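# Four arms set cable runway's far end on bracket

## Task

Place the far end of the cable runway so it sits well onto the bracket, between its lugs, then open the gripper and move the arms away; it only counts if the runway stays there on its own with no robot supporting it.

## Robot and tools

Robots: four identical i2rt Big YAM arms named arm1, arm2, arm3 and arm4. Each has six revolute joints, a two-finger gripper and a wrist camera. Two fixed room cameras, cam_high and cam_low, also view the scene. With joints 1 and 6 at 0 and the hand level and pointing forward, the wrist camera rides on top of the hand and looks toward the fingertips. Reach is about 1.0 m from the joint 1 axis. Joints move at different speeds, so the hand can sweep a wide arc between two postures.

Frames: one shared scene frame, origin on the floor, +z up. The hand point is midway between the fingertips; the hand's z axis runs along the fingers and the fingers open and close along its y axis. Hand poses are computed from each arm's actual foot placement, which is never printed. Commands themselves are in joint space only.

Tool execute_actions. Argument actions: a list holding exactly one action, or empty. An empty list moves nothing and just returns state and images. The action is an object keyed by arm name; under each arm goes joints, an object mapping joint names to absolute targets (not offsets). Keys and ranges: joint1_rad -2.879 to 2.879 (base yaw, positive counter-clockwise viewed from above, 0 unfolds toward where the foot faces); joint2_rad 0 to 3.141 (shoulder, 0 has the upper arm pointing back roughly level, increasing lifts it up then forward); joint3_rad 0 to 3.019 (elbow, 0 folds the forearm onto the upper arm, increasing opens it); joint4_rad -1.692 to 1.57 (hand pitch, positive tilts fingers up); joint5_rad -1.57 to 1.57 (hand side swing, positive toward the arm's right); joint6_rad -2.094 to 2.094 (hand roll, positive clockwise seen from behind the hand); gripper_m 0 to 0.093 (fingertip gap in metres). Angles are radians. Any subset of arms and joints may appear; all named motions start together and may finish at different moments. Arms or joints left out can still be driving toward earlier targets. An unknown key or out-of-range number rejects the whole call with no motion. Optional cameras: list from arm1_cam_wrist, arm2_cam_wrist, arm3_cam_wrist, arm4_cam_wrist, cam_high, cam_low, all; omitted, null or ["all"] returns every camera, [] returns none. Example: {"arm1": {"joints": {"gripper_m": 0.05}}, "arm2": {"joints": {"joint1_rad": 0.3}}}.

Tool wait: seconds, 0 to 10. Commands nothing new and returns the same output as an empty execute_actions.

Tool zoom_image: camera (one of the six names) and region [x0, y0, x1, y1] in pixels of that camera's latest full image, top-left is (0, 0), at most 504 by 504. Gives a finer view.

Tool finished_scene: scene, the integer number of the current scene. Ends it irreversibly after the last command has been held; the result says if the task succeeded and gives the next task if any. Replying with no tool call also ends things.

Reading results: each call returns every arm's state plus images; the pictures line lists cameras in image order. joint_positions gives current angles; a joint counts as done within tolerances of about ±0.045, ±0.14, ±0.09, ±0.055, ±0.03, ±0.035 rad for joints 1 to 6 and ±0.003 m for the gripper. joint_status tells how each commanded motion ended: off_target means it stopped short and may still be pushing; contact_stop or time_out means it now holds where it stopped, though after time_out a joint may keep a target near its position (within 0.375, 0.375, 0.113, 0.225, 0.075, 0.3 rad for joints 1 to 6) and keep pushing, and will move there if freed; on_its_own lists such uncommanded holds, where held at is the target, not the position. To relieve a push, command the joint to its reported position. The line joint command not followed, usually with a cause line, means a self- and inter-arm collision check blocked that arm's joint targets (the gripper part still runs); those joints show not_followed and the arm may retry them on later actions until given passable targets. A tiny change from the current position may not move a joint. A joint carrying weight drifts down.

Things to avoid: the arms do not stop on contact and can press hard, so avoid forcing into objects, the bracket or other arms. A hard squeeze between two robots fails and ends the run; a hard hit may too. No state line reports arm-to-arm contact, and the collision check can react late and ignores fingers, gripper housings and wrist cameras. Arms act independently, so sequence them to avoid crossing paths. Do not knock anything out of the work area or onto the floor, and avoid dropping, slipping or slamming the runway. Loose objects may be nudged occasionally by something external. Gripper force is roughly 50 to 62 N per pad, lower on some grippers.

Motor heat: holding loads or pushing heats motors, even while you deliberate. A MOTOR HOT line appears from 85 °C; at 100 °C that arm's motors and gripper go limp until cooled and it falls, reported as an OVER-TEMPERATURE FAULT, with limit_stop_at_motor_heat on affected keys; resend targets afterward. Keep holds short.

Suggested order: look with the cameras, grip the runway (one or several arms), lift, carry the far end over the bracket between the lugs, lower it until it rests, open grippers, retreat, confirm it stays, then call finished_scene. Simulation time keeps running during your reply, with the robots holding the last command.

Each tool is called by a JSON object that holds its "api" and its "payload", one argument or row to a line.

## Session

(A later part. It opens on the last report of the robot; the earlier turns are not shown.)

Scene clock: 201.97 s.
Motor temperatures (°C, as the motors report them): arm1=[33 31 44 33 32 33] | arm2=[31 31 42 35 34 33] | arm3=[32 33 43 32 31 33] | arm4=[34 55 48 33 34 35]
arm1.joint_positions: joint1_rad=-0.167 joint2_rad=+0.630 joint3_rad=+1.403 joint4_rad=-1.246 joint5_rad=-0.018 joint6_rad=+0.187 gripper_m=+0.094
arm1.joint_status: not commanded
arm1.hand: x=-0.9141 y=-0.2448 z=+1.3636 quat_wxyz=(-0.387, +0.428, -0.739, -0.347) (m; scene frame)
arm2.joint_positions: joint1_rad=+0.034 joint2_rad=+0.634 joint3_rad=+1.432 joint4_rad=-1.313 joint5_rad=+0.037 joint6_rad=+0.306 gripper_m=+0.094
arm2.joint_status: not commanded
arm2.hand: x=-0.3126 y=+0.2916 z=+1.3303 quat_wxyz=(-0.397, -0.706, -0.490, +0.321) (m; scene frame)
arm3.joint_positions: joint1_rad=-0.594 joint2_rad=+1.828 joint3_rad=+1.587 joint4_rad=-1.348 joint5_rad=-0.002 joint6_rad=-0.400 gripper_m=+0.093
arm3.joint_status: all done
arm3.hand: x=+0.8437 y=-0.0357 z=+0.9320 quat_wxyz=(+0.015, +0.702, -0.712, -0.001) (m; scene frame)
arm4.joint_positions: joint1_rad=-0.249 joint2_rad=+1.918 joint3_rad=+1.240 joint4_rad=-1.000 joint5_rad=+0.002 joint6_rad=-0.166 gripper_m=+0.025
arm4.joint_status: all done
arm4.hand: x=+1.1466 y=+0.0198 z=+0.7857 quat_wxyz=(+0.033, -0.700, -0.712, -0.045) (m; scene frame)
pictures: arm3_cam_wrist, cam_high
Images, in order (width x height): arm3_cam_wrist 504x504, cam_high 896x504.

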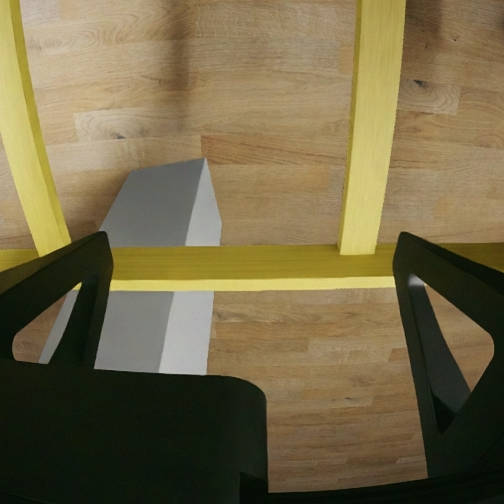

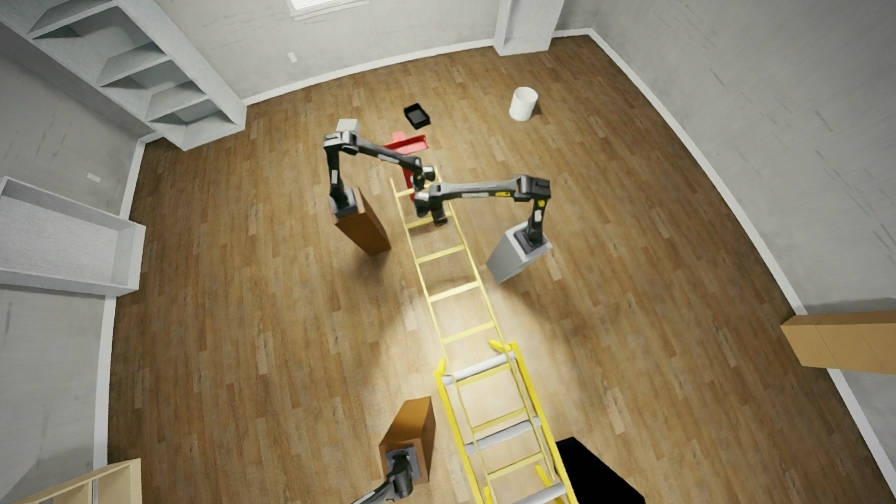

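{"api": "execute_actions", "payload": {
  "actions": [
    {"arm3": {"joints": {"joint1_rad": -0.265, "joint2_rad": 1.86, "joint3_rad": 1.485, "joint4_rad": -1.19, "joint5_rad": 0, "joint6_rad": -0.07, "gripper_m": 0.093}}}
  ],
  "cameras": ["arm3_cam_wrist"]
}}

Scene clock: 221.43 s.
Motor temperatures (°C, as the motors report them): arm1=[33 31 45 33 32 33] | arm2=[31 31 43 35 34 33] | arm3=[32 37 44 32 31 33] | arm4=[34 53 50 33 34 34]
arm1.joint_positions: joint1_rad=-0.167 joint2_rad=+0.630 joint3_rad=+1.403 joint4_rad=-1.246 joint5_rad=-0.018 joint6_rad=+0.187 gripper_m=+0.094
arm1.joint_status: not commanded
arm1.hand: x=-0.9141 y=-0.2448 z=+1.3636 quat_wxyz=(-0.387, +0.428, -0.739, -0.347) (m; scene frame)
arm2.joint_positions: joint1_rad=+0.034 joint2_rad=+0.634 joint3_rad=+1.432 joint4_rad=-1.313 joint5_rad=+0.037 joint6_rad=+0.306 gripper_m=+0.094
arm2.joint_status: not commanded
arm2.hand: x=-0.3126 y=+0.2916 z=+1.3303 quat_wxyz=(-0.397, -0.706, -0.490, +0.321) (m; scene frame)
arm3.joint_positions: joint1_rad=-0.264 joint2_rad=+1.863 joint3_rad=+1.489 joint4_rad=-1.201 joint5_rad=-0.002 joint6_rad=-0.080 gripper_m=+0.093
arm3.joint_status: all done
arm3.hand: x=+0.6680 y=+0.0087 z=+0.8794 quat_wxyz=(+0.009, +0.705, -0.709, -0.002) (m; scene frame)
arm4.joint_positions: joint1_rad=-0.249 joint2_rad=+1.918 joint3_rad=+1.240 joint4_rad=-1.000 joint5_rad=+0.002 joint6_rad=-0.166 gripper_m=+0.025
arm4.joint_status: not commanded
arm4.hand: x=+1.1466 y=+0.0198 z=+0.7857 quat_wxyz=(+0.033, -0.700, -0.712, -0.045) (m; scene frame)
pictures: arm3_cam_wrist
Images, in order (width x height): arm3_cam_wrist 504x504.

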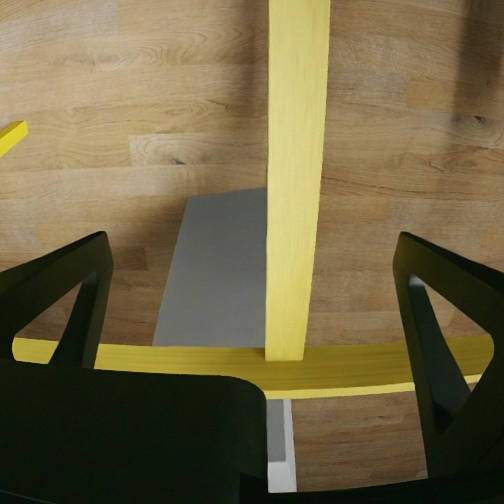

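{"api": "execute_actions", "payload": {
  "actions": [
    {"arm3": {"joints": {"joint1_rad": -0.306, "joint2_rad": 1.98, "joint3_rad": 1.406, "joint4_rad": -1.0, "joint5_rad": 0, "joint6_rad": -0.11, "gripper_m": 0.093}}}
  ],
  "cameras": ["arm3_cam_wrist"]
}}

Scene clock: 229.43 s.
Motor temperatures (°C, as the motors report them): arm1=[33 31 45 33 32 33] | arm2=[31 31 43 35 34 33] | arm3=[32 37 44 32 31 33] | arm4=[34 53 50 33 34 34]
arm1.joint_positions: joint1_rad=-0.167 joint2_rad=+0.630 joint3_rad=+1.403 joint4_rad=-1.246 joint5_rad=-0.018 joint6_rad=+0.187 gripper_m=+0.094
arm1.joint_status: not commanded
arm1.hand: x=-0.9141 y=-0.2448 z=+1.3636 quat_wxyz=(-0.387, +0.428, -0.739, -0.347) (m; scene frame)
arm2.joint_positions: joint1_rad=+0.034 joint2_rad=+0.634 joint3_rad=+1.432 joint4_rad=-1.313 joint5_rad=+0.037 joint6_rad=+0.306 gripper_m=+0.094
arm2.joint_status: not commanded
arm2.hand: x=-0.3126 y=+0.2916 z=+1.3303 quat_wxyz=(-0.397, -0.706, -0.490, +0.321) (m; scene frame)
arm3.joint_positions: joint1_rad=-0.305 joint2_rad=+1.990 joint3_rad=+1.400 joint4_rad=-1.012 joint5_rad=-0.001 joint6_rad=-0.100 gripper_m=+0.093
arm3.joint_status: all done
arm3.hand: x=+0.6886 y=+0.0033 z=+0.7817 quat_wxyz=(+0.019, +0.698, -0.716, +0.006) (m; scene frame)
arm4.joint_positions: joint1_rad=-0.249 joint2_rad=+1.918 joint3_rad=+1.240 joint4_rad=-1.000 joint5_rad=+0.002 joint6_rad=-0.166 gripper_m=+0.025
arm4.joint_status: not commanded
arm4.hand: x=+1.1466 y=+0.0198 z=+0.7857 quat_wxyz=(+0.033, -0.700, -0.712, -0.045) (m; scene frame)
pictures: arm3_cam_wrist
Images, in order (width x height): arm3_cam_wrist 504x504.

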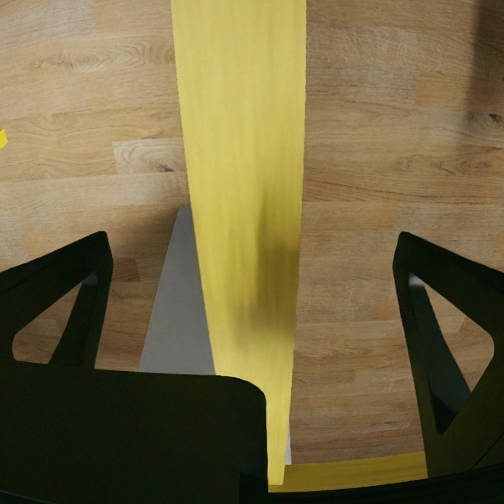

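{"api": "execute_actions", "payload": {
  "actions": [
    {"arm3": {"joints": {"gripper_m": 0.0}}}
  ],
  "cameras": ["cam_low", "cam_high"]
}}

{"api": "zoom_image", "payload": {
  "camera": "cam_low",
  "region": [440, 200, 680, 320]
}}

{"api": "zoom_image", "payload": {
  "camera": "cam_high",
  "region": [340, 110, 500, 270]
}}

Scene clock: 233.50 s.
Motor temperatures (°C, as the motors report them): arm1=[33 31 45 33 32 33] | arm2=[31 31 43 35 34 33] | arm3=[32 38 44 32 31 33] | arm4=[34 53 50 33 34 34]
arm1.joint_positions: joint1_rad=-0.167 joint2_rad=+0.630 joint3_rad=+1.403 joint4_rad=-1.246 joint5_rad=-0.018 joint6_rad=+0.187 gripper_m=+0.094
arm1.joint_status: not commanded
arm1.hand: x=-0.9141 y=-0.2448 z=+1.3636 quat_wxyz=(-0.387, +0.428, -0.739, -0.347) (m; scene frame)
arm2.joint_positions: joint1_rad=+0.034 joint2_rad=+0.634 joint3_rad=+1.432 joint4_rad=-1.313 joint5_rad=+0.037 joint6_rad=+0.306 gripper_m=+0.094
arm2.joint_status: not commanded
arm2.hand: x=-0.3126 y=+0.2916 z=+1.3303 quat_wxyz=(-0.397, -0.706, -0.490, +0.321) (m; scene frame)
arm3.joint_positions: joint1_rad=-0.305 joint2_rad=+1.990 joint3_rad=+1.400 joint4_rad=-1.011 joint5_rad=-0.002 joint6_rad=-0.120 gripper_m=+0.025
arm3.joint_status: gripper_m off_target (ended at +0.025, target +0.000)
arm3.hand: x=+0.6883 y=+0.0036 z=+0.7819 quat_wxyz=(+0.019, +0.705, -0.709, +0.005) (m; scene frame)
arm4.joint_positions: joint1_rad=-0.249 joint2_rad=+1.918 joint3_rad=+1.240 joint4_rad=-1.000 joint5_rad=+0.002 joint6_rad=-0.166 gripper_m=+0.025
arm4.joint_status: not commanded
arm4.hand: x=+1.1468 y=+0.0198 z=+0.7857 quat_wxyz=(+0.033, -0.700, -0.712, -0.045) (m; scene frame)
pictures: cam_high, cam_low
Images, in order (width x height): cam_high 896x504, cam_low 896x504.

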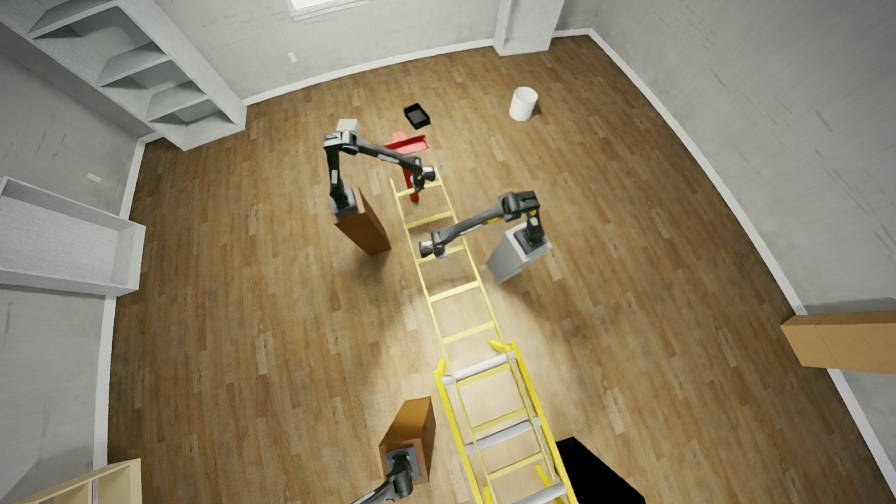

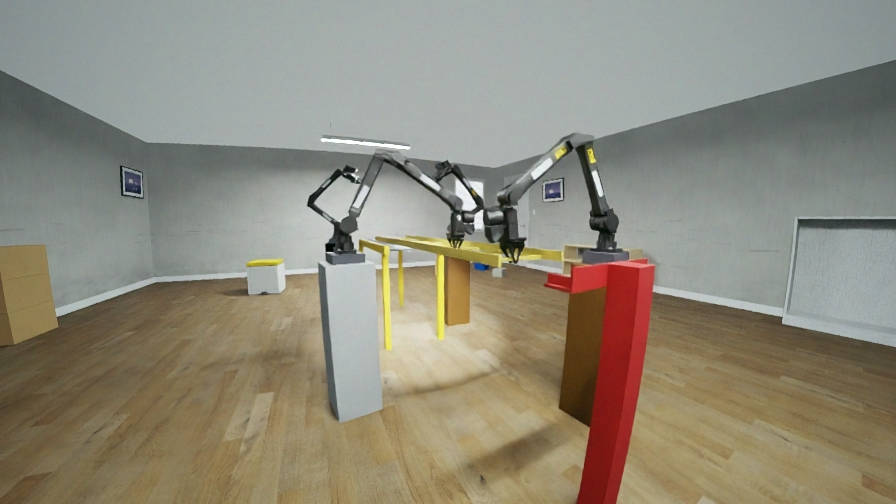

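Region (440, 200, 680, 320) of cam_low's 896x504 image, scaled by 2.100, with more detail than that image has.

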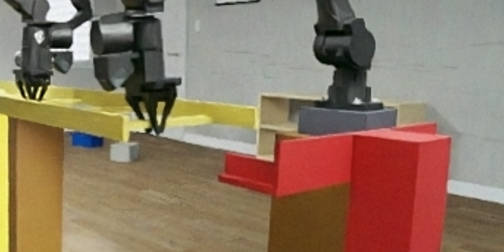

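Region (340, 110, 500, 270) of cam_high's 896x504 image, scaled by 3.150, with more detail than that image has.

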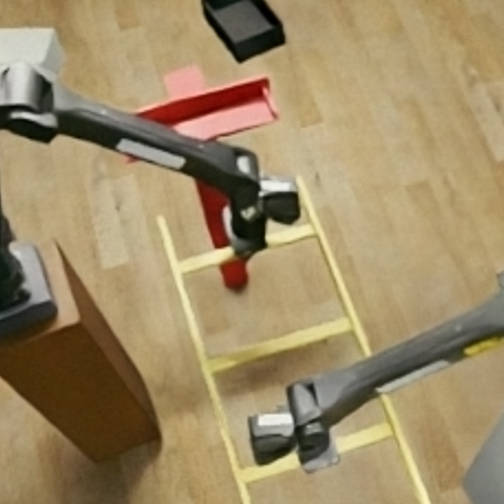

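{"api": "execute_actions", "payload": {
  "actions": [
    {"arm3": {"joints": {"joint1_rad": -0.474, "joint2_rad": 1.95, "joint3_rad": 1.64, "joint4_rad": -1.136, "joint5_rad": 0, "joint6_rad": -0.28, "gripper_m": 0.0}}, "arm4": {"joints": {"joint1_rad": -0.045, "joint2_rad": 1.68, "joint3_rad": 1.24, "joint4_rad": -0.99, "joint5_rad": 0, "joint6_rad": 0.09, "gripper_m": 0.0}}}
  ],
  "cameras": ["cam_low", "cam_high", "arm4_cam_wrist"]
}}

Scene clock: 249.63 s.
Motor temperatures (°C, as the motors report them): arm1=[33 31 45 33 32 33] | arm2=[31 31 43 35 34 33] | arm3=[32 40 44 32 31 33] | arm4=[34 53 51 33 34 34]
arm1.joint_positions: joint1_rad=-0.167 joint2_rad=+0.630 joint3_rad=+1.403 joint4_rad=-1.246 joint5_rad=-0.018 joint6_rad=+0.187 gripper_m=+0.094
arm1.joint_status: not commanded
arm1.hand: x=-0.9141 y=-0.2448 z=+1.3636 quat_wxyz=(-0.387, +0.428, -0.739, -0.347) (m; scene frame)
arm2.joint_positions: joint1_rad=+0.034 joint2_rad=+0.634 joint3_rad=+1.432 joint4_rad=-1.313 joint5_rad=+0.037 joint6_rad=+0.306 gripper_m=+0.094
arm2.joint_status: not commanded
arm2.hand: x=-0.3126 y=+0.2916 z=+1.3303 quat_wxyz=(-0.397, -0.706, -0.490, +0.321) (m; scene frame)
arm3.joint_positions: joint1_rad=-0.471 joint2_rad=+2.038 joint3_rad=+1.551 joint4_rad=-1.139 joint5_rad=+0.008 joint6_rad=-0.299 gripper_m=+0.025
arm3.joint_status: gripper_m off_target (ended at +0.025, target +0.000); the others done
arm3.hand: x=+0.7879 y=+0.0122 z=+0.8040 quat_wxyz=(+0.029, +0.710, -0.704, +0.013) (m; scene frame)
arm4.joint_positions: joint1_rad=-0.045 joint2_rad=+1.816 joint3_rad=+1.172 joint4_rad=-0.979 joint5_rad=-0.004 joint6_rad=+0.038 gripper_m=+0.025
arm4.joint_status: joint6_rad off_target (ended at +0.038, target +0.090); gripper_m off_target (ended at +0.025, target +0.000); the others done
arm4.hand: x=+1.2461 y=+0.0286 z=+0.8128 quat_wxyz=(+0.019, -0.701, -0.713, -0.021) (m; scene frame)
pictures: arm4_cam_wrist, cam_high, cam_low
Images, in order (width x height): arm4_cam_wrist 504x504, cam_high 896x504, cam_low 896x504.

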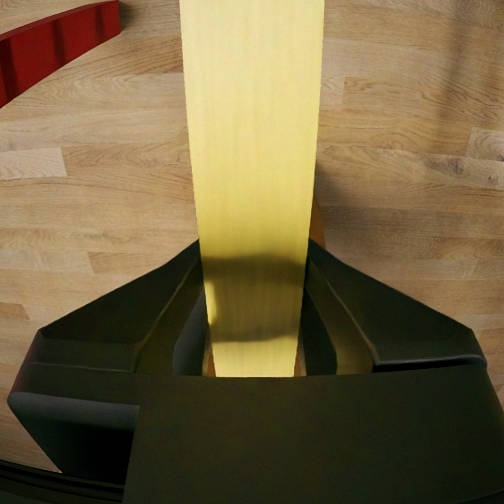

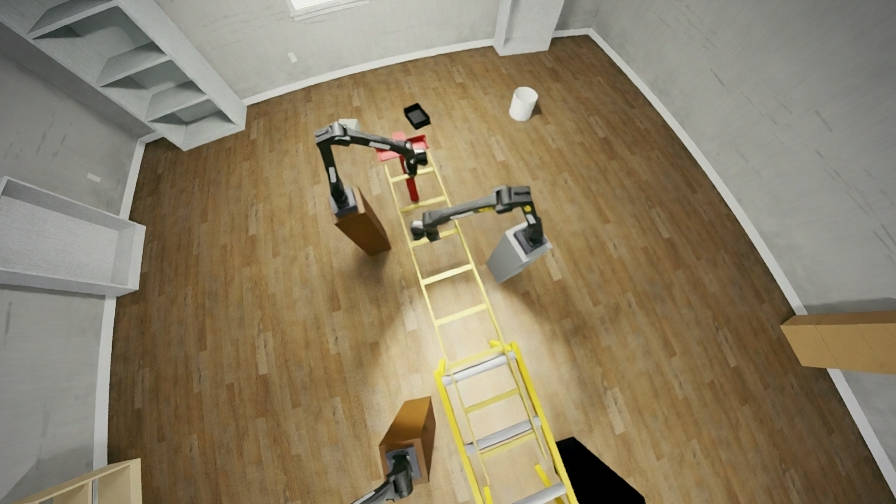

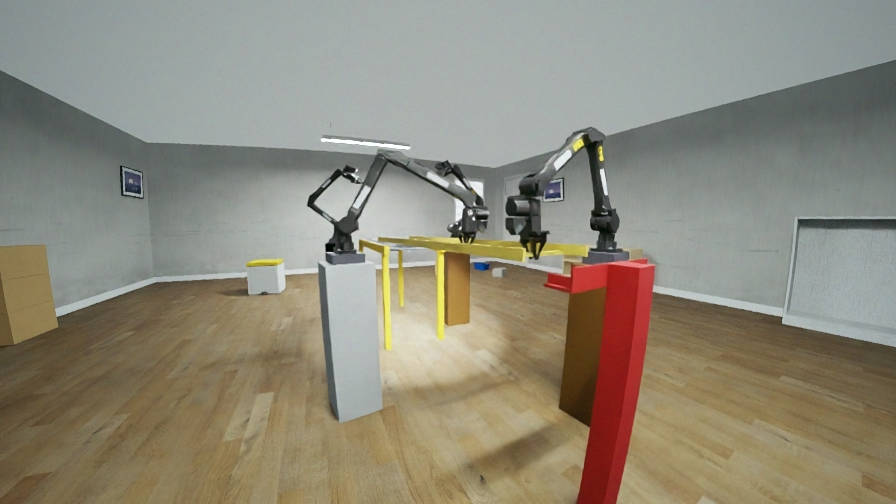

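{"api": "zoom_image", "payload": {
  "camera": "cam_high",
  "region": [350, 110, 470, 230]
}}

{"api": "zoom_image", "payload": {
  "camera": "cam_low",
  "region": [480, 210, 680, 310]
}}

Region (350, 110, 470, 230) of cam_high's 896x504 image, scaled by 4.200, with more detail than that image has.

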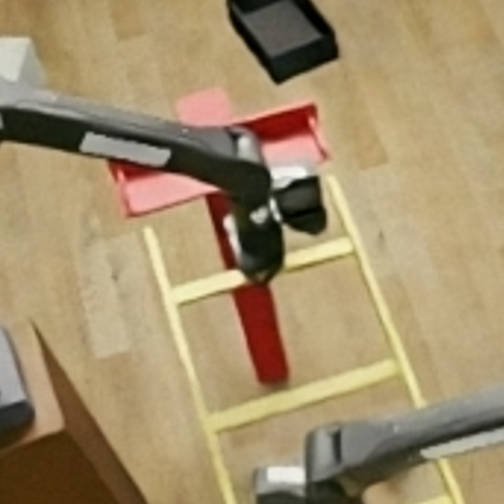

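Region (480, 210, 680, 310) of cam_low's 896x504 image, scaled by 2.520, with more detail than that image has.

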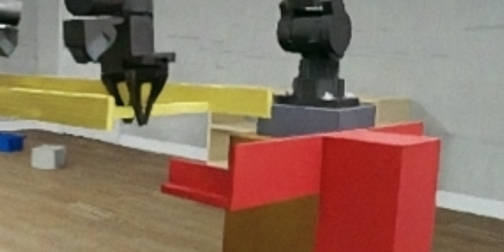

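{"api": "execute_actions", "payload": {
  "actions": [
    {"arm3": {"joints": {"joint1_rad": -0.631, "joint2_rad": 2.07, "joint3_rad": 1.85, "joint4_rad": -1.186, "joint5_rad": 0, "joint6_rad": -0.42, "gripper_m": 0.0}}, "arm4": {"joints": {"joint1_rad": 0.175, "joint2_rad": 1.69, "joint3_rad": 1.26, "joint4_rad": -0.954, "joint5_rad": 0, "joint6_rad": 0.33, "gripper_m": 0.0}}}
  ],
  "cameras": ["cam_low", "cam_high", "arm4_cam_wrist"]
}}

{"api": "zoom_image", "payload": {
  "camera": "cam_high",
  "region": [350, 110, 470, 230]
}}

{"api": "zoom_image", "payload": {
  "camera": "cam_low",
  "region": [480, 210, 680, 310]
}}

Scene clock: 273.00 s.
Motor temperatures (°C, as the motors report them): arm1=[33 31 46 33 32 33] | arm2=[31 31 44 35 34 33] | arm3=[32 45 55 32 31 34] | arm4=[34 57 53 33 34 35]
arm1.joint_positions: joint1_rad=-0.167 joint2_rad=+0.630 joint3_rad=+1.403 joint4_rad=-1.246 joint5_rad=-0.018 joint6_rad=+0.187 gripper_m=+0.094
arm1.joint_status: not commanded
arm1.hand: x=-0.9141 y=-0.2448 z=+1.3636 quat_wxyz=(-0.387, +0.428, -0.739, -0.347) (m; scene frame)
arm2.joint_positions: joint1_rad=+0.034 joint2_rad=+0.634 joint3_rad=+1.432 joint4_rad=-1.313 joint5_rad=+0.037 joint6_rad=+0.306 gripper_m=+0.094
arm2.joint_status: not commanded
arm2.hand: x=-0.3126 y=+0.2916 z=+1.3303 quat_wxyz=(-0.397, -0.706, -0.490, +0.321) (m; scene frame)
arm3.joint_positions: joint1_rad=-0.636 joint2_rad=+2.160 joint3_rad=+1.764 joint4_rad=-1.213 joint5_rad=+0.012 joint6_rad=-0.468 gripper_m=+0.025
arm3.joint_status: joint6_rad time_out (moved -0.169 of -0.121); gripper_m off_target (ended at +0.025, target +0.000); the others done
arm3.on_its_own: joint6_rad reads -0.468 and still pushes toward -0.420 since a time_out
arm3.hand: x=+0.9005 y=+0.0259 z=+0.8030 quat_wxyz=(+0.023, +0.711, -0.702, +0.009) (m; scene frame)
arm4.joint_positions: joint1_rad=+0.193 joint2_rad=+1.816 joint3_rad=+1.164 joint4_rad=-0.958 joint5_rad=-0.010 joint6_rad=+0.269 gripper_m=+0.025
arm4.joint_status: joint3_rad time_out (moved -0.008 of +0.088); joint6_rad time_out (moved +0.231 of +0.292); gripper_m off_target (ended at +0.025, target +0.000); the others done
arm4.on_its_own: joint3_rad reads +1.164 and still pushes toward +1.260 since a time_out; joint6_rad reads +0.269 and still pushes toward +0.330 since a time_out
arm4.hand: x=+1.3578 y=+0.0468 z=+0.8103 quat_wxyz=(+0.016, -0.699, -0.715, -0.016) (m; scene frame)
pictures: arm4_cam_wrist, cam_high, cam_low
Images, in order (width x height): arm4_cam_wrist 504x504, cam_high 896x504, cam_low 896x504.

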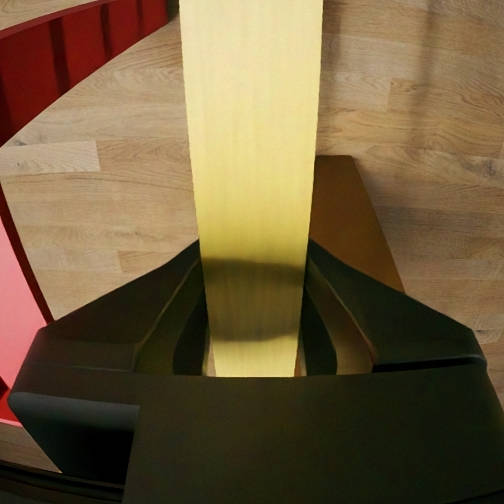

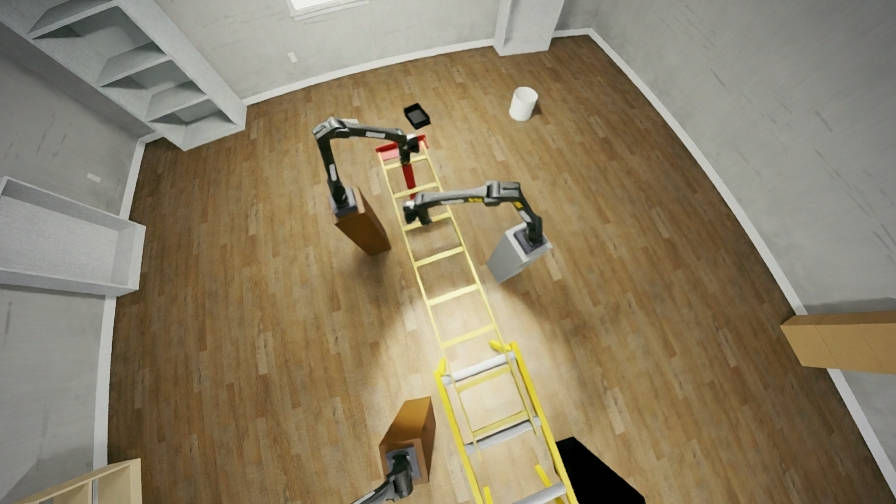

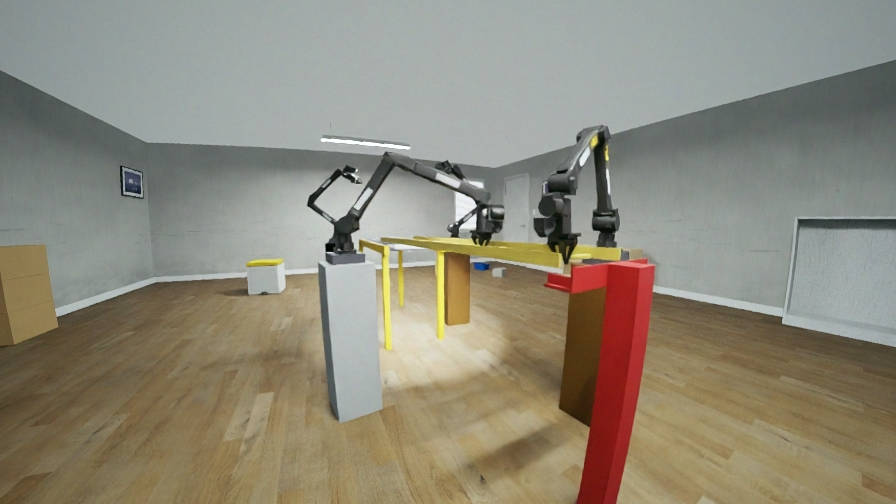

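Region (350, 110, 470, 230) of cam_high's 896x504 image, scaled by 4.200, with more detail than that image has.

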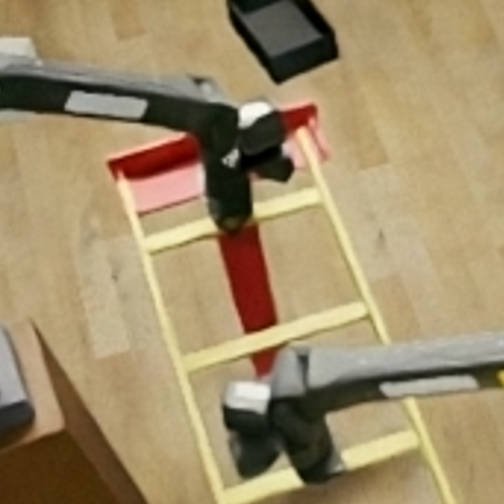

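Region (480, 210, 680, 310) of cam_low's 896x504 image, scaled by 2.520, with more detail than that image has.

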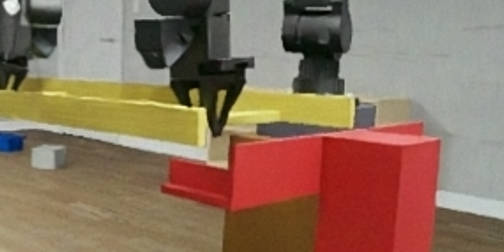

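{"api": "execute_actions", "payload": {
  "actions": [
    {"arm3": {"joints": {"joint1_rad": -0.62, "joint2_rad": 2.11, "joint3_rad": 1.82, "joint4_rad": -1.17, "joint5_rad": 0, "joint6_rad": -0.45, "gripper_m": 0.0}}, "arm4": {"joints": {"joint1_rad": 0.165, "joint2_rad": 1.80, "joint3_rad": 1.22, "joint4_rad": -0.88, "joint5_rad": 0, "joint6_rad": 0.29, "gripper_m": 0.0}}}
  ],
  "cameras": ["cam_low", "cam_high"]
}}

{"api": "zoom_image", "payload": {
  "camera": "cam_high",
  "region": [350, 110, 470, 230]
}}

{"api": "zoom_image", "payload": {
  "camera": "cam_low",
  "region": [480, 210, 680, 310]
}}

Scene clock: 289.60 s.
Motor temperatures (°C, as the motors report them): arm1=[33 31 46 33 32 33] | arm2=[31 31 44 35 34 33] | arm3=[32 48 58 32 31 34] | arm4=[34 58 56 33 34 35]
arm1.joint_positions: joint1_rad=-0.167 joint2_rad=+0.630 joint3_rad=+1.403 joint4_rad=-1.246 joint5_rad=-0.018 joint6_rad=+0.187 gripper_m=+0.094
arm1.joint_status: not commanded
arm1.hand: x=-0.9141 y=-0.2448 z=+1.3636 quat_wxyz=(-0.387, +0.428, -0.739, -0.347) (m; scene frame)
arm2.joint_positions: joint1_rad=+0.034 joint2_rad=+0.634 joint3_rad=+1.432 joint4_rad=-1.313 joint5_rad=+0.037 joint6_rad=+0.306 gripper_m=+0.094
arm2.joint_status: not commanded
arm2.hand: x=-0.3126 y=+0.2916 z=+1.3303 quat_wxyz=(-0.397, -0.706, -0.490, +0.321) (m; scene frame)
arm3.joint_positions: joint1_rad=-0.636 joint2_rad=+2.174 joint3_rad=+1.764 joint4_rad=-1.208 joint5_rad=+0.010 joint6_rad=-0.471 gripper_m=+0.025
arm3.joint_status: gripper_m off_target (ended at +0.025, target +0.000); the others done
arm3.hand: x=+0.8999 y=+0.0256 z=+0.7939 quat_wxyz=(+0.028, +0.712, -0.701, +0.009) (m; scene frame)
arm4.joint_positions: joint1_rad=+0.193 joint2_rad=+1.836 joint3_rad=+1.152 joint4_rad=-0.931 joint5_rad=-0.009 joint6_rad=+0.265 gripper_m=+0.025
arm4.joint_status: gripper_m off_target (ended at +0.025, target +0.000); the others done
arm4.hand: x=+1.3572 y=+0.0483 z=+0.7976 quat_wxyz=(+0.018, -0.697, -0.717, -0.016) (m; scene frame)
pictures: cam_high, cam_low
Images, in order (width x height): cam_high 896x504, cam_low 896x504.

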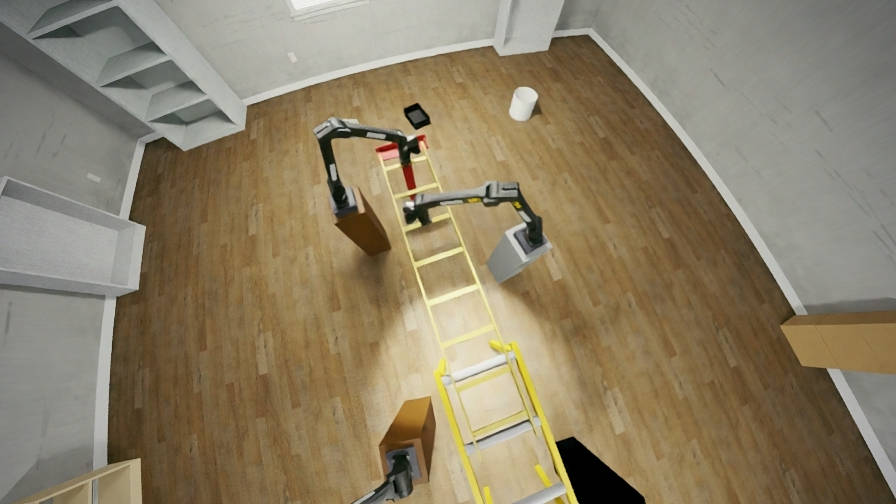

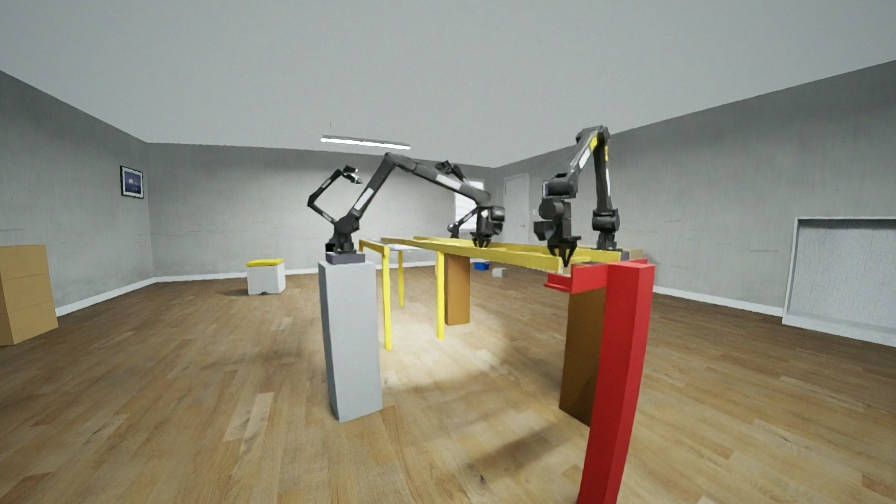

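Region (350, 110, 470, 230) of cam_high's 896x504 image, scaled by 4.200, with more detail than that image has.

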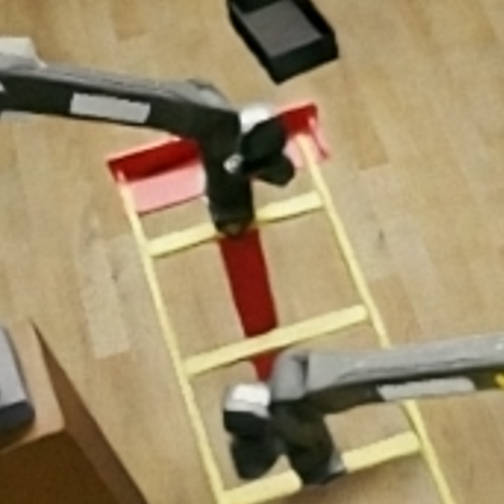

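Region (480, 210, 680, 310) of cam_low's 896x504 image, scaled by 2.520, with more detail than that image has.

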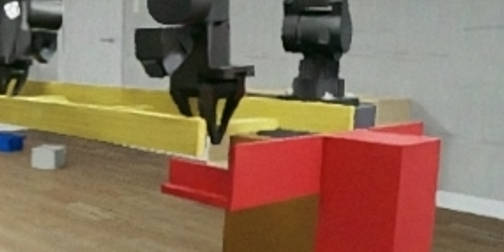

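{"api": "execute_actions", "payload": {
  "actions": [
    {"arm3": {"joints": {"joint1_rad": -0.62, "joint2_rad": 2.07, "joint3_rad": 1.80, "joint4_rad": -1.17, "joint5_rad": 0, "joint6_rad": -0.45, "gripper_m": 0.0}}, "arm4": {"joints": {"joint1_rad": 0.17, "joint2_rad": 1.74, "joint3_rad": 1.29, "joint4_rad": -0.93, "joint5_rad": 0, "joint6_rad": 0.29, "gripper_m": 0.0}}}
  ],
  "cameras": []
}}

Scene clock: 301.97 s.
Motor temperatures (°C, as the motors report them): arm1=[33 31 47 33 32 33] | arm2=[31 31 45 35 34 33] | arm3=[32 49 56 32 31 34] | arm4=[34 56 56 33 34 35]
arm1.joint_positions: joint1_rad=-0.167 joint2_rad=+0.630 joint3_rad=+1.403 joint4_rad=-1.246 joint5_rad=-0.018 joint6_rad=+0.187 gripper_m=+0.094
arm1.joint_status: not commanded
arm1.hand: x=-0.9141 y=-0.2448 z=+1.3636 quat_wxyz=(-0.387, +0.428, -0.739, -0.347) (m; scene frame)
arm2.joint_positions: joint1_rad=+0.034 joint2_rad=+0.634 joint3_rad=+1.432 joint4_rad=-1.313 joint5_rad=+0.037 joint6_rad=+0.306 gripper_m=+0.094
arm2.joint_status: not commanded
arm2.hand: x=-0.3126 y=+0.2916 z=+1.3303 quat_wxyz=(-0.397, -0.706, -0.490, +0.321) (m; scene frame)
arm3.joint_positions: joint1_rad=-0.636 joint2_rad=+2.172 joint3_rad=+1.761 joint4_rad=-1.206 joint5_rad=+0.010 joint6_rad=-0.471 gripper_m=+0.025
arm3.joint_status: gripper_m off_target (ended at +0.025, target +0.000); the others done
arm3.hand: x=+0.8998 y=+0.0254 z=+0.7945 quat_wxyz=(+0.027, +0.712, -0.701, +0.009) (m; scene frame)
arm4.joint_positions: joint1_rad=+0.193 joint2_rad=+1.835 joint3_rad=+1.154 joint4_rad=-0.934 joint5_rad=-0.009 joint6_rad=+0.265 gripper_m=+0.025
arm4.joint_status: joint3_rad time_out (moved +0.001 of +0.138); gripper_m off_target (ended at +0.025, target +0.000); the others done
arm4.on_its_own: joint3_rad reads +1.154 and still pushes toward +1.266 since a time_out
arm4.hand: x=+1.3572 y=+0.0483 z=+0.7985 quat_wxyz=(+0.018, -0.697, -0.717, -0.017) (m; scene frame)
pictures: none
No camera images: the call's "cameras" was empty. Leave "cameras" out to get every camera's image.

{"api": "execute_actions", "payload": {
  "actions": [
    {"arm3": {"joints": {"joint1_rad": -0.60, "joint2_rad": 1.98, "joint3_rad": 1.80, "joint4_rad": -1.25, "joint5_rad": 0, "joint6_rad": -0.45, "gripper_m": 0.0}}, "arm4": {"joints": {"joint1_rad": 0.17, "joint2_rad": 1.66, "joint3_rad": 1.26, "joint4_rad": -0.84, "joint5_rad": 0, "joint6_rad": 0.29, "gripper_m": 0.0}}}
  ],
  "cameras": []
}}

Scene clock: 311.43 s.
Motor temperatures (°C, as the motors report them): arm1=[33 31 47 33 32 33] | arm2=[31 31 45 35 34 33] | arm3=[32 52 55 32 31 34] | arm4=[34 57 59 33 34 34]
arm1.joint_positions: joint1_rad=-0.167 joint2_rad=+0.630 joint3_rad=+1.403 joint4_rad=-1.246 joint5_rad=-0.018 joint6_rad=+0.187 gripper_m=+0.094
arm1.joint_status: not commanded
arm1.hand: x=-0.9141 y=-0.2448 z=+1.3636 quat_wxyz=(-0.387, +0.428, -0.739, -0.347) (m; scene frame)
arm2.joint_positions: joint1_rad=+0.034 joint2_rad=+0.634 joint3_rad=+1.432 joint4_rad=-1.313 joint5_rad=+0.037 joint6_rad=+0.306 gripper_m=+0.094
arm2.joint_status: not commanded
arm2.hand: x=-0.3126 y=+0.2916 z=+1.3303 quat_wxyz=(-0.397, -0.706, -0.490, +0.321) (m; scene frame)
arm3.joint_positions: joint1_rad=-0.630 joint2_rad=+2.145 joint3_rad=+1.740 joint4_rad=-1.240 joint5_rad=+0.017 joint6_rad=-0.462 gripper_m=+0.025
arm3.joint_status: joint2_rad time_out (moved -0.027 of -0.192); gripper_m off_target (ended at +0.025, target +0.000); the others done
arm3.on_its_own: joint2_rad reads +2.145 and still pushes toward +1.980 since a time_out
arm3.hand: x=+0.8917 y=+0.0144 z=+0.8043 quat_wxyz=(+0.039, +0.711, -0.702, +0.017) (m; scene frame)
arm4.joint_positions: joint1_rad=+0.174 joint2_rad=+1.808 joint3_rad=+1.154 joint4_rad=-0.887 joint5_rad=+0.004 joint6_rad=+0.258 gripper_m=+0.025
arm4.joint_status: joint2_rad time_out (moved -0.027 of -0.175); joint3_rad time_out (moved +0.000 of +0.106); gripper_m off_target (ended at +0.025, target +0.000); the others done
arm4.on_its_own: joint2_rad reads +1.808 and still pushes toward +1.660 since a time_out; joint3_rad reads +1.154 and still pushes toward +1.260 since a time_out
arm4.hand: x=+1.3506 y=+0.0308 z=+0.8107 quat_wxyz=(-0.010, -0.701, -0.713, +0.007) (m; scene frame)
pictures: none
No camera images: the call's "cameras" was empty. Leave "cameras" out to get every camera's image.

{"api": "execute_actions", "payload": {
  "actions": [
    {"arm3": {"joints": {"joint1_rad": -0.62, "joint2_rad": 2.13, "joint3_rad": 1.78, "joint4_rad": -1.22, "joint5_rad": 0, "joint6_rad": -0.45, "gripper_m": 0.0}}, "arm4": {"joints": {"joint1_rad": 0.18, "joint2_rad": 1.83, "joint3_rad": 1.20, "joint4_rad": -0.85, "joint5_rad": 0, "joint6_rad": 0.28, "gripper_m": 0.0}}}
  ],
  "cameras": ["cam_low", "cam_high"]
}}

{"api": "zoom_image", "payload": {
  "camera": "cam_high",
  "region": [350, 110, 470, 230]
}}

{"api": "zoom_image", "payload": {
  "camera": "cam_low",
  "region": [480, 210, 680, 310]
}}

Scene clock: 320.70 s.
Motor temperatures (°C, as the motors report them): arm1=[33 31 47 33 32 33] | arm2=[31 31 45 35 34 33] | arm3=[32 55 55 32 32 34] | arm4=[34 58 60 33 34 34]
arm1.joint_positions: joint1_rad=-0.167 joint2_rad=+0.630 joint3_rad=+1.403 joint4_rad=-1.246 joint5_rad=-0.018 joint6_rad=+0.187 gripper_m=+0.094
arm1.joint_status: not commanded
arm1.hand: x=-0.9141 y=-0.2448 z=+1.3636 quat_wxyz=(-0.387, +0.428, -0.739, -0.347) (m; scene frame)
arm2.joint_positions: joint1_rad=+0.034 joint2_rad=+0.634 joint3_rad=+1.432 joint4_rad=-1.313 joint5_rad=+0.037 joint6_rad=+0.306 gripper_m=+0.094
arm2.joint_status: not commanded
arm2.hand: x=-0.3126 y=+0.2916 z=+1.3303 quat_wxyz=(-0.397, -0.706, -0.490, +0.321) (m; scene frame)
arm3.joint_positions: joint1_rad=-0.630 joint2_rad=+2.204 joint3_rad=+1.735 joint4_rad=-1.194 joint5_rad=-0.003 joint6_rad=-0.464 gripper_m=+0.025
arm3.joint_status: gripper_m off_target (ended at +0.025, target +0.000); the others done
arm3.hand: x=+0.8887 y=+0.0169 z=+0.7665 quat_wxyz=(+0.051, +0.711, -0.701, +0.010) (m; scene frame)
arm4.joint_positions: joint1_rad=+0.175 joint2_rad=+1.919 joint3_rad=+1.147 joint4_rad=-0.842 joint5_rad=+0.012 joint6_rad=+0.252 gripper_m=+0.025
arm4.joint_status: gripper_m off_target (ended at +0.025, target +0.000); the others done
arm4.hand: x=+1.3472 y=+0.0395 z=+0.7577 quat_wxyz=(+0.023, -0.699, -0.715, -0.007) (m; scene frame)
pictures: cam_high, cam_low
Images, in order (width x height): cam_high 896x504, cam_low 896x504.

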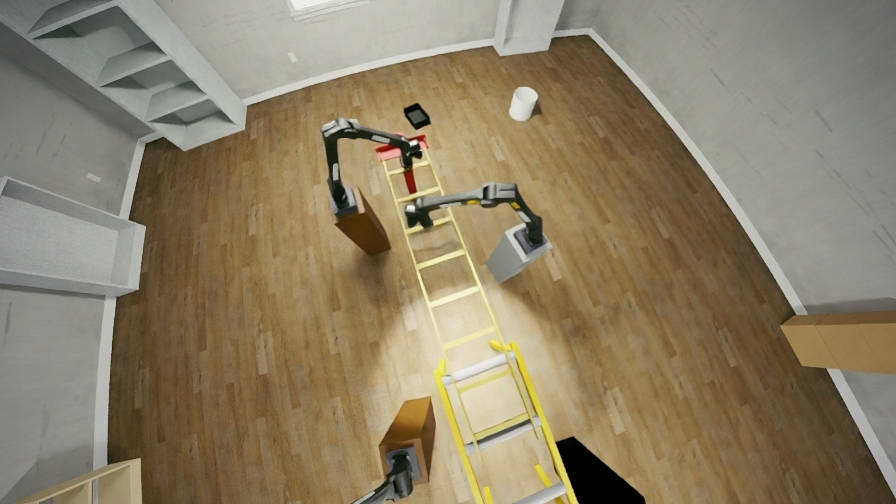

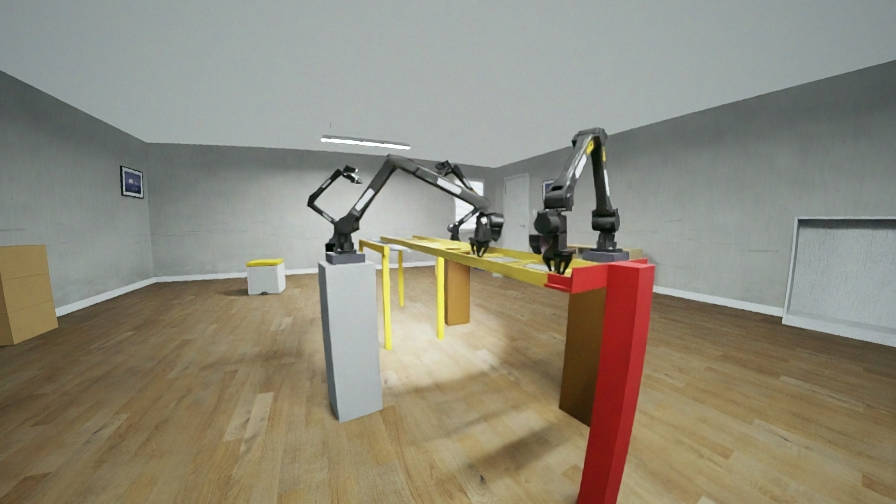

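Region (350, 110, 470, 230) of cam_high's 896x504 image, scaled by 4.200, with more detail than that image has.

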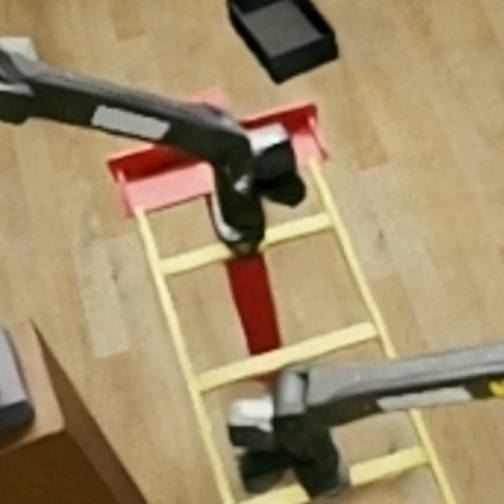

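Region (480, 210, 680, 310) of cam_low's 896x504 image, scaled by 2.520, with more detail than that image has.

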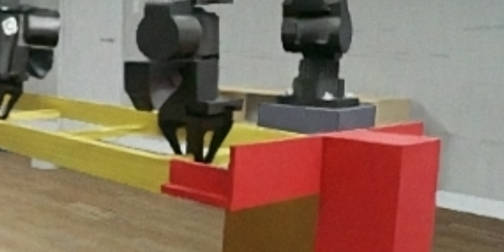

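{"api": "execute_actions", "payload": {
  "actions": [
    {"arm3": {"joints": {"joint1_rad": -0.62, "joint2_rad": 2.02, "joint3_rad": 1.84, "joint4_rad": -1.22, "joint5_rad": 0, "joint6_rad": -0.45, "gripper_m": 0.0}}, "arm4": {"joints": {"joint1_rad": 0.18, "joint2_rad": 1.75, "joint3_rad": 1.26, "joint4_rad": -0.86, "joint5_rad": 0, "joint6_rad": 0.28, "gripper_m": 0.0}}}
  ],
  "cameras": []
}}

Scene clock: 355.83 s.
Motor temperatures (°C, as the motors report them): arm1=[33 31 48 33 32 33] | arm2=[31 31 46 35 34 33] | arm3=[32 55 55 32 31 34] | arm4=[34 59 55 33 35 34]
arm1.joint_positions: joint1_rad=-0.167 joint2_rad=+0.630 joint3_rad=+1.403 joint4_rad=-1.246 joint5_rad=-0.018 joint6_rad=+0.187 gripper_m=+0.094
arm1.joint_status: not commanded
arm1.hand: x=-0.9141 y=-0.2448 z=+1.3636 quat_wxyz=(-0.387, +0.428, -0.739, -0.347) (m; scene frame)
arm2.joint_positions: joint1_rad=+0.034 joint2_rad=+0.634 joint3_rad=+1.432 joint4_rad=-1.313 joint5_rad=+0.037 joint6_rad=+0.306 gripper_m=+0.094
arm2.joint_status: not commanded
arm2.hand: x=-0.3126 y=+0.2916 z=+1.3303 quat_wxyz=(-0.397, -0.706, -0.490, +0.321) (m; scene frame)
arm3.joint_positions: joint1_rad=-0.630 joint2_rad=+2.168 joint3_rad=+1.735 joint4_rad=-1.213 joint5_rad=+0.010 joint6_rad=-0.464 gripper_m=+0.025
arm3.joint_status: joint2_rad time_out (moved -0.036 of -0.184); joint3_rad time_out (moved +0.000 of +0.105); gripper_m off_target (ended at +0.025, target +0.000); the others done
arm3.on_its_own: joint2_rad reads +2.168 and still pushes toward +2.020 since a time_out; joint3_rad reads +1.735 and still pushes toward +1.840 since a time_out
arm3.hand: x=+0.8913 y=+0.0166 z=+0.7887 quat_wxyz=(+0.040, +0.712, -0.701, +0.014) (m; scene frame)
arm4.joint_positions: joint1_rad=+0.175 joint2_rad=+1.851 joint3_rad=+1.147 joint4_rad=-0.867 joint5_rad=+0.003 joint6_rad=+0.252 gripper_m=+0.025
arm4.joint_status: joint3_rad time_out (moved +0.000 of +0.113); gripper_m off_target (ended at +0.025, target +0.000); the others done
arm4.on_its_own: joint3_rad reads +1.147 and still pushes toward +1.259 since a time_out
arm4.hand: x=+1.3500 y=+0.0351 z=+0.7888 quat_wxyz=(+0.002, -0.699, -0.715, -0.001) (m; scene frame)
pictures: none
No camera images: the call's "cameras" was empty. Leave "cameras" out to get every camera's image.

{"api": "execute_actions", "payload": {
  "actions": [
    {"arm3": {"joints": {"joint1_rad": -0.743, "joint2_rad": 2.08, "joint3_rad": 1.99, "joint4_rad": -1.216, "joint5_rad": 0, "joint6_rad": -0.55, "gripper_m": 0.0}}, "arm4": {"joints": {"joint1_rad": 0.33, "joint2_rad": 1.77, "joint3_rad": 1.37, "joint4_rad": -0.78, "joint5_rad": 0, "joint6_rad": 0.46, "gripper_m": 0.0}}}
  ],
  "cameras": ["cam_low", "cam_high"]
}}

Scene clock: 372.07 s.
Motor temperatures (°C, as the motors report them): arm1=[33 31 48 33 32 33] | arm2=[31 31 46 35 34 33] | arm3=[32 59 64 32 31 34] | arm4=[34 59 63 33 34 34]
arm1.joint_positions: joint1_rad=-0.167 joint2_rad=+0.630 joint3_rad=+1.403 joint4_rad=-1.246 joint5_rad=-0.018 joint6_rad=+0.187 gripper_m=+0.094
arm1.joint_status: not commanded
arm1.hand: x=-0.9141 y=-0.2448 z=+1.3636 quat_wxyz=(-0.387, +0.428, -0.739, -0.347) (m; scene frame)
arm2.joint_positions: joint1_rad=+0.034 joint2_rad=+0.634 joint3_rad=+1.432 joint4_rad=-1.313 joint5_rad=+0.037 joint6_rad=+0.306 gripper_m=+0.094
arm2.joint_status: not commanded
arm2.hand: x=-0.3126 y=+0.2916 z=+1.3303 quat_wxyz=(-0.397, -0.706, -0.490, +0.321) (m; scene frame)
arm3.joint_positions: joint1_rad=-0.749 joint2_rad=+2.218 joint3_rad=+1.850 joint4_rad=-1.235 joint5_rad=+0.006 joint6_rad=-0.571 gripper_m=+0.025
arm3.joint_status: joint3_rad time_out (moved +0.115 of +0.255); gripper_m off_target (ended at +0.025, target +0.000); the others done
arm3.on_its_own: joint3_rad reads +1.850 and still pushes toward +1.963 since a time_out
arm3.hand: x=+0.9736 y=+0.0089 z=+0.7963 quat_wxyz=(+0.021, +0.708, -0.706, +0.003) (m; scene frame)
arm4.joint_positions: joint1_rad=+0.326 joint2_rad=+1.867 joint3_rad=+1.213 joint4_rad=-0.834 joint5_rad=+0.013 joint6_rad=+0.411 gripper_m=+0.025
arm4.joint_status: joint3_rad time_out (moved +0.066 of +0.223); joint6_rad time_out (moved +0.159 of +0.208); gripper_m off_target (ended at +0.025, target +0.000); the others done
arm4.on_its_own: joint3_rad reads +1.213 and still pushes toward +1.326 since a time_out; joint6_rad reads +0.411 and still pushes toward +0.460 since a time_out
arm4.hand: x=+1.4323 y=+0.0245 z=+0.8018 quat_wxyz=(-0.035, -0.702, -0.711, +0.019) (m; scene frame)
pictures: cam_high, cam_low
Images, in order (width x height): cam_high 896x504, cam_low 896x504.

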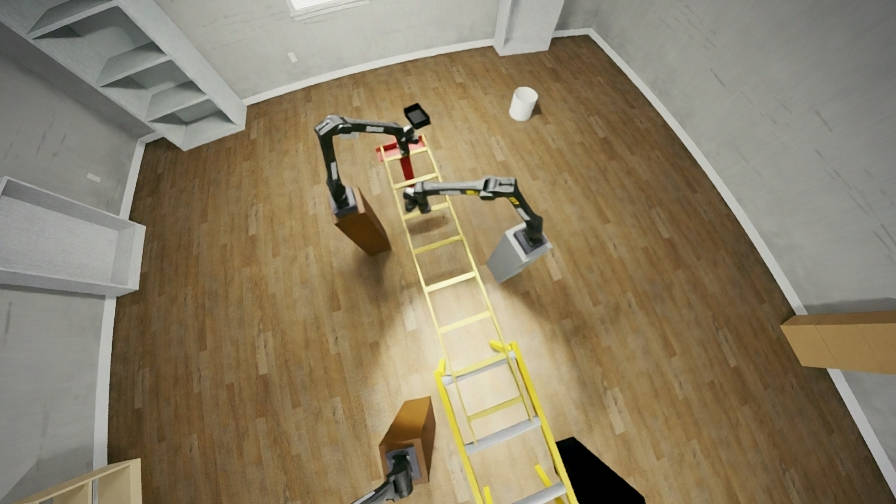

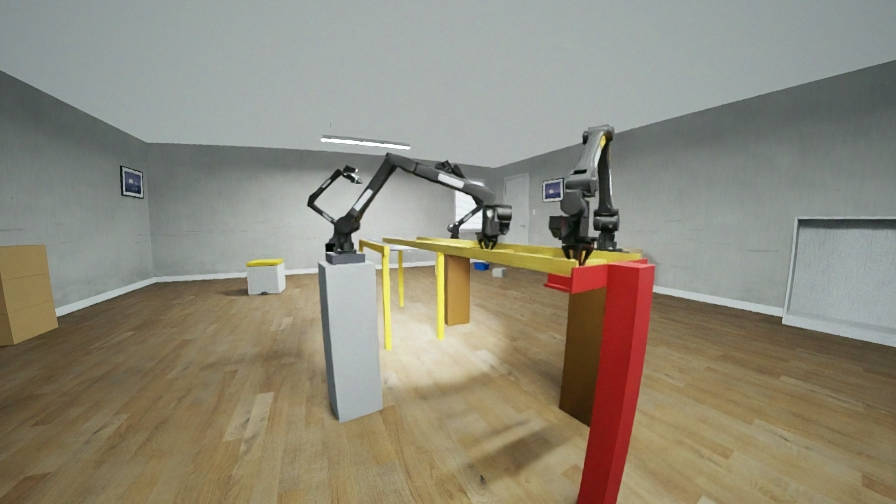

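{"api": "execute_actions", "payload": {
  "actions": [
    {"arm4": {"joints": {"joint1_rad": 0.33, "joint2_rad": 1.77, "joint3_rad": 1.30, "joint4_rad": -0.88, "joint5_rad": 0, "joint6_rad": 0.44, "gripper_m": 0.0}}}
  ],
  "cameras": []
}}

Scene clock: 377.00 s.
Motor temperatures (°C, as the motors report them): arm1=[33 31 48 33 32 33] | arm2=[31 31 46 35 34 33] | arm3=[32 60 66 32 31 34] | arm4=[34 60 63 33 34 34]
arm1.joint_positions: joint1_rad=-0.167 joint2_rad=+0.630 joint3_rad=+1.403 joint4_rad=-1.246 joint5_rad=-0.018 joint6_rad=+0.187 gripper_m=+0.094
arm1.joint_status: not commanded
arm1.hand: x=-0.9141 y=-0.2448 z=+1.3636 quat_wxyz=(-0.387, +0.428, -0.739, -0.347) (m; scene frame)
arm2.joint_positions: joint1_rad=+0.034 joint2_rad=+0.634 joint3_rad=+1.432 joint4_rad=-1.313 joint5_rad=+0.037 joint6_rad=+0.306 gripper_m=+0.094
arm2.joint_status: not commanded
arm2.hand: x=-0.3126 y=+0.2916 z=+1.3303 quat_wxyz=(-0.397, -0.706, -0.490, +0.321) (m; scene frame)
arm3.joint_positions: joint1_rad=-0.747 joint2_rad=+2.218 joint3_rad=+1.850 joint4_rad=-1.226 joint5_rad=+0.005 joint6_rad=-0.571 gripper_m=+0.025
arm3.joint_status: not commanded
arm3.on_its_own: joint3_rad reads +1.850 and still pushes toward +1.963 since a time_out
arm3.hand: x=+0.9733 y=+0.0116 z=+0.7962 quat_wxyz=(+0.017, +0.708, -0.706, +0.002) (m; scene frame)
arm4.joint_positions: joint1_rad=+0.327 joint2_rad=+1.867 joint3_rad=+1.213 joint4_rad=-0.859 joint5_rad=+0.008 joint6_rad=+0.408 gripper_m=+0.025
arm4.joint_status: gripper_m off_target (ended at +0.025, target +0.000); the others done
arm4.hand: x=+1.4312 y=+0.0306 z=+0.8014 quat_wxyz=(-0.024, -0.700, -0.713, +0.012) (m; scene frame)
pictures: none
No camera images: the call's "cameras" was empty. Leave "cameras" out to get every camera's image.


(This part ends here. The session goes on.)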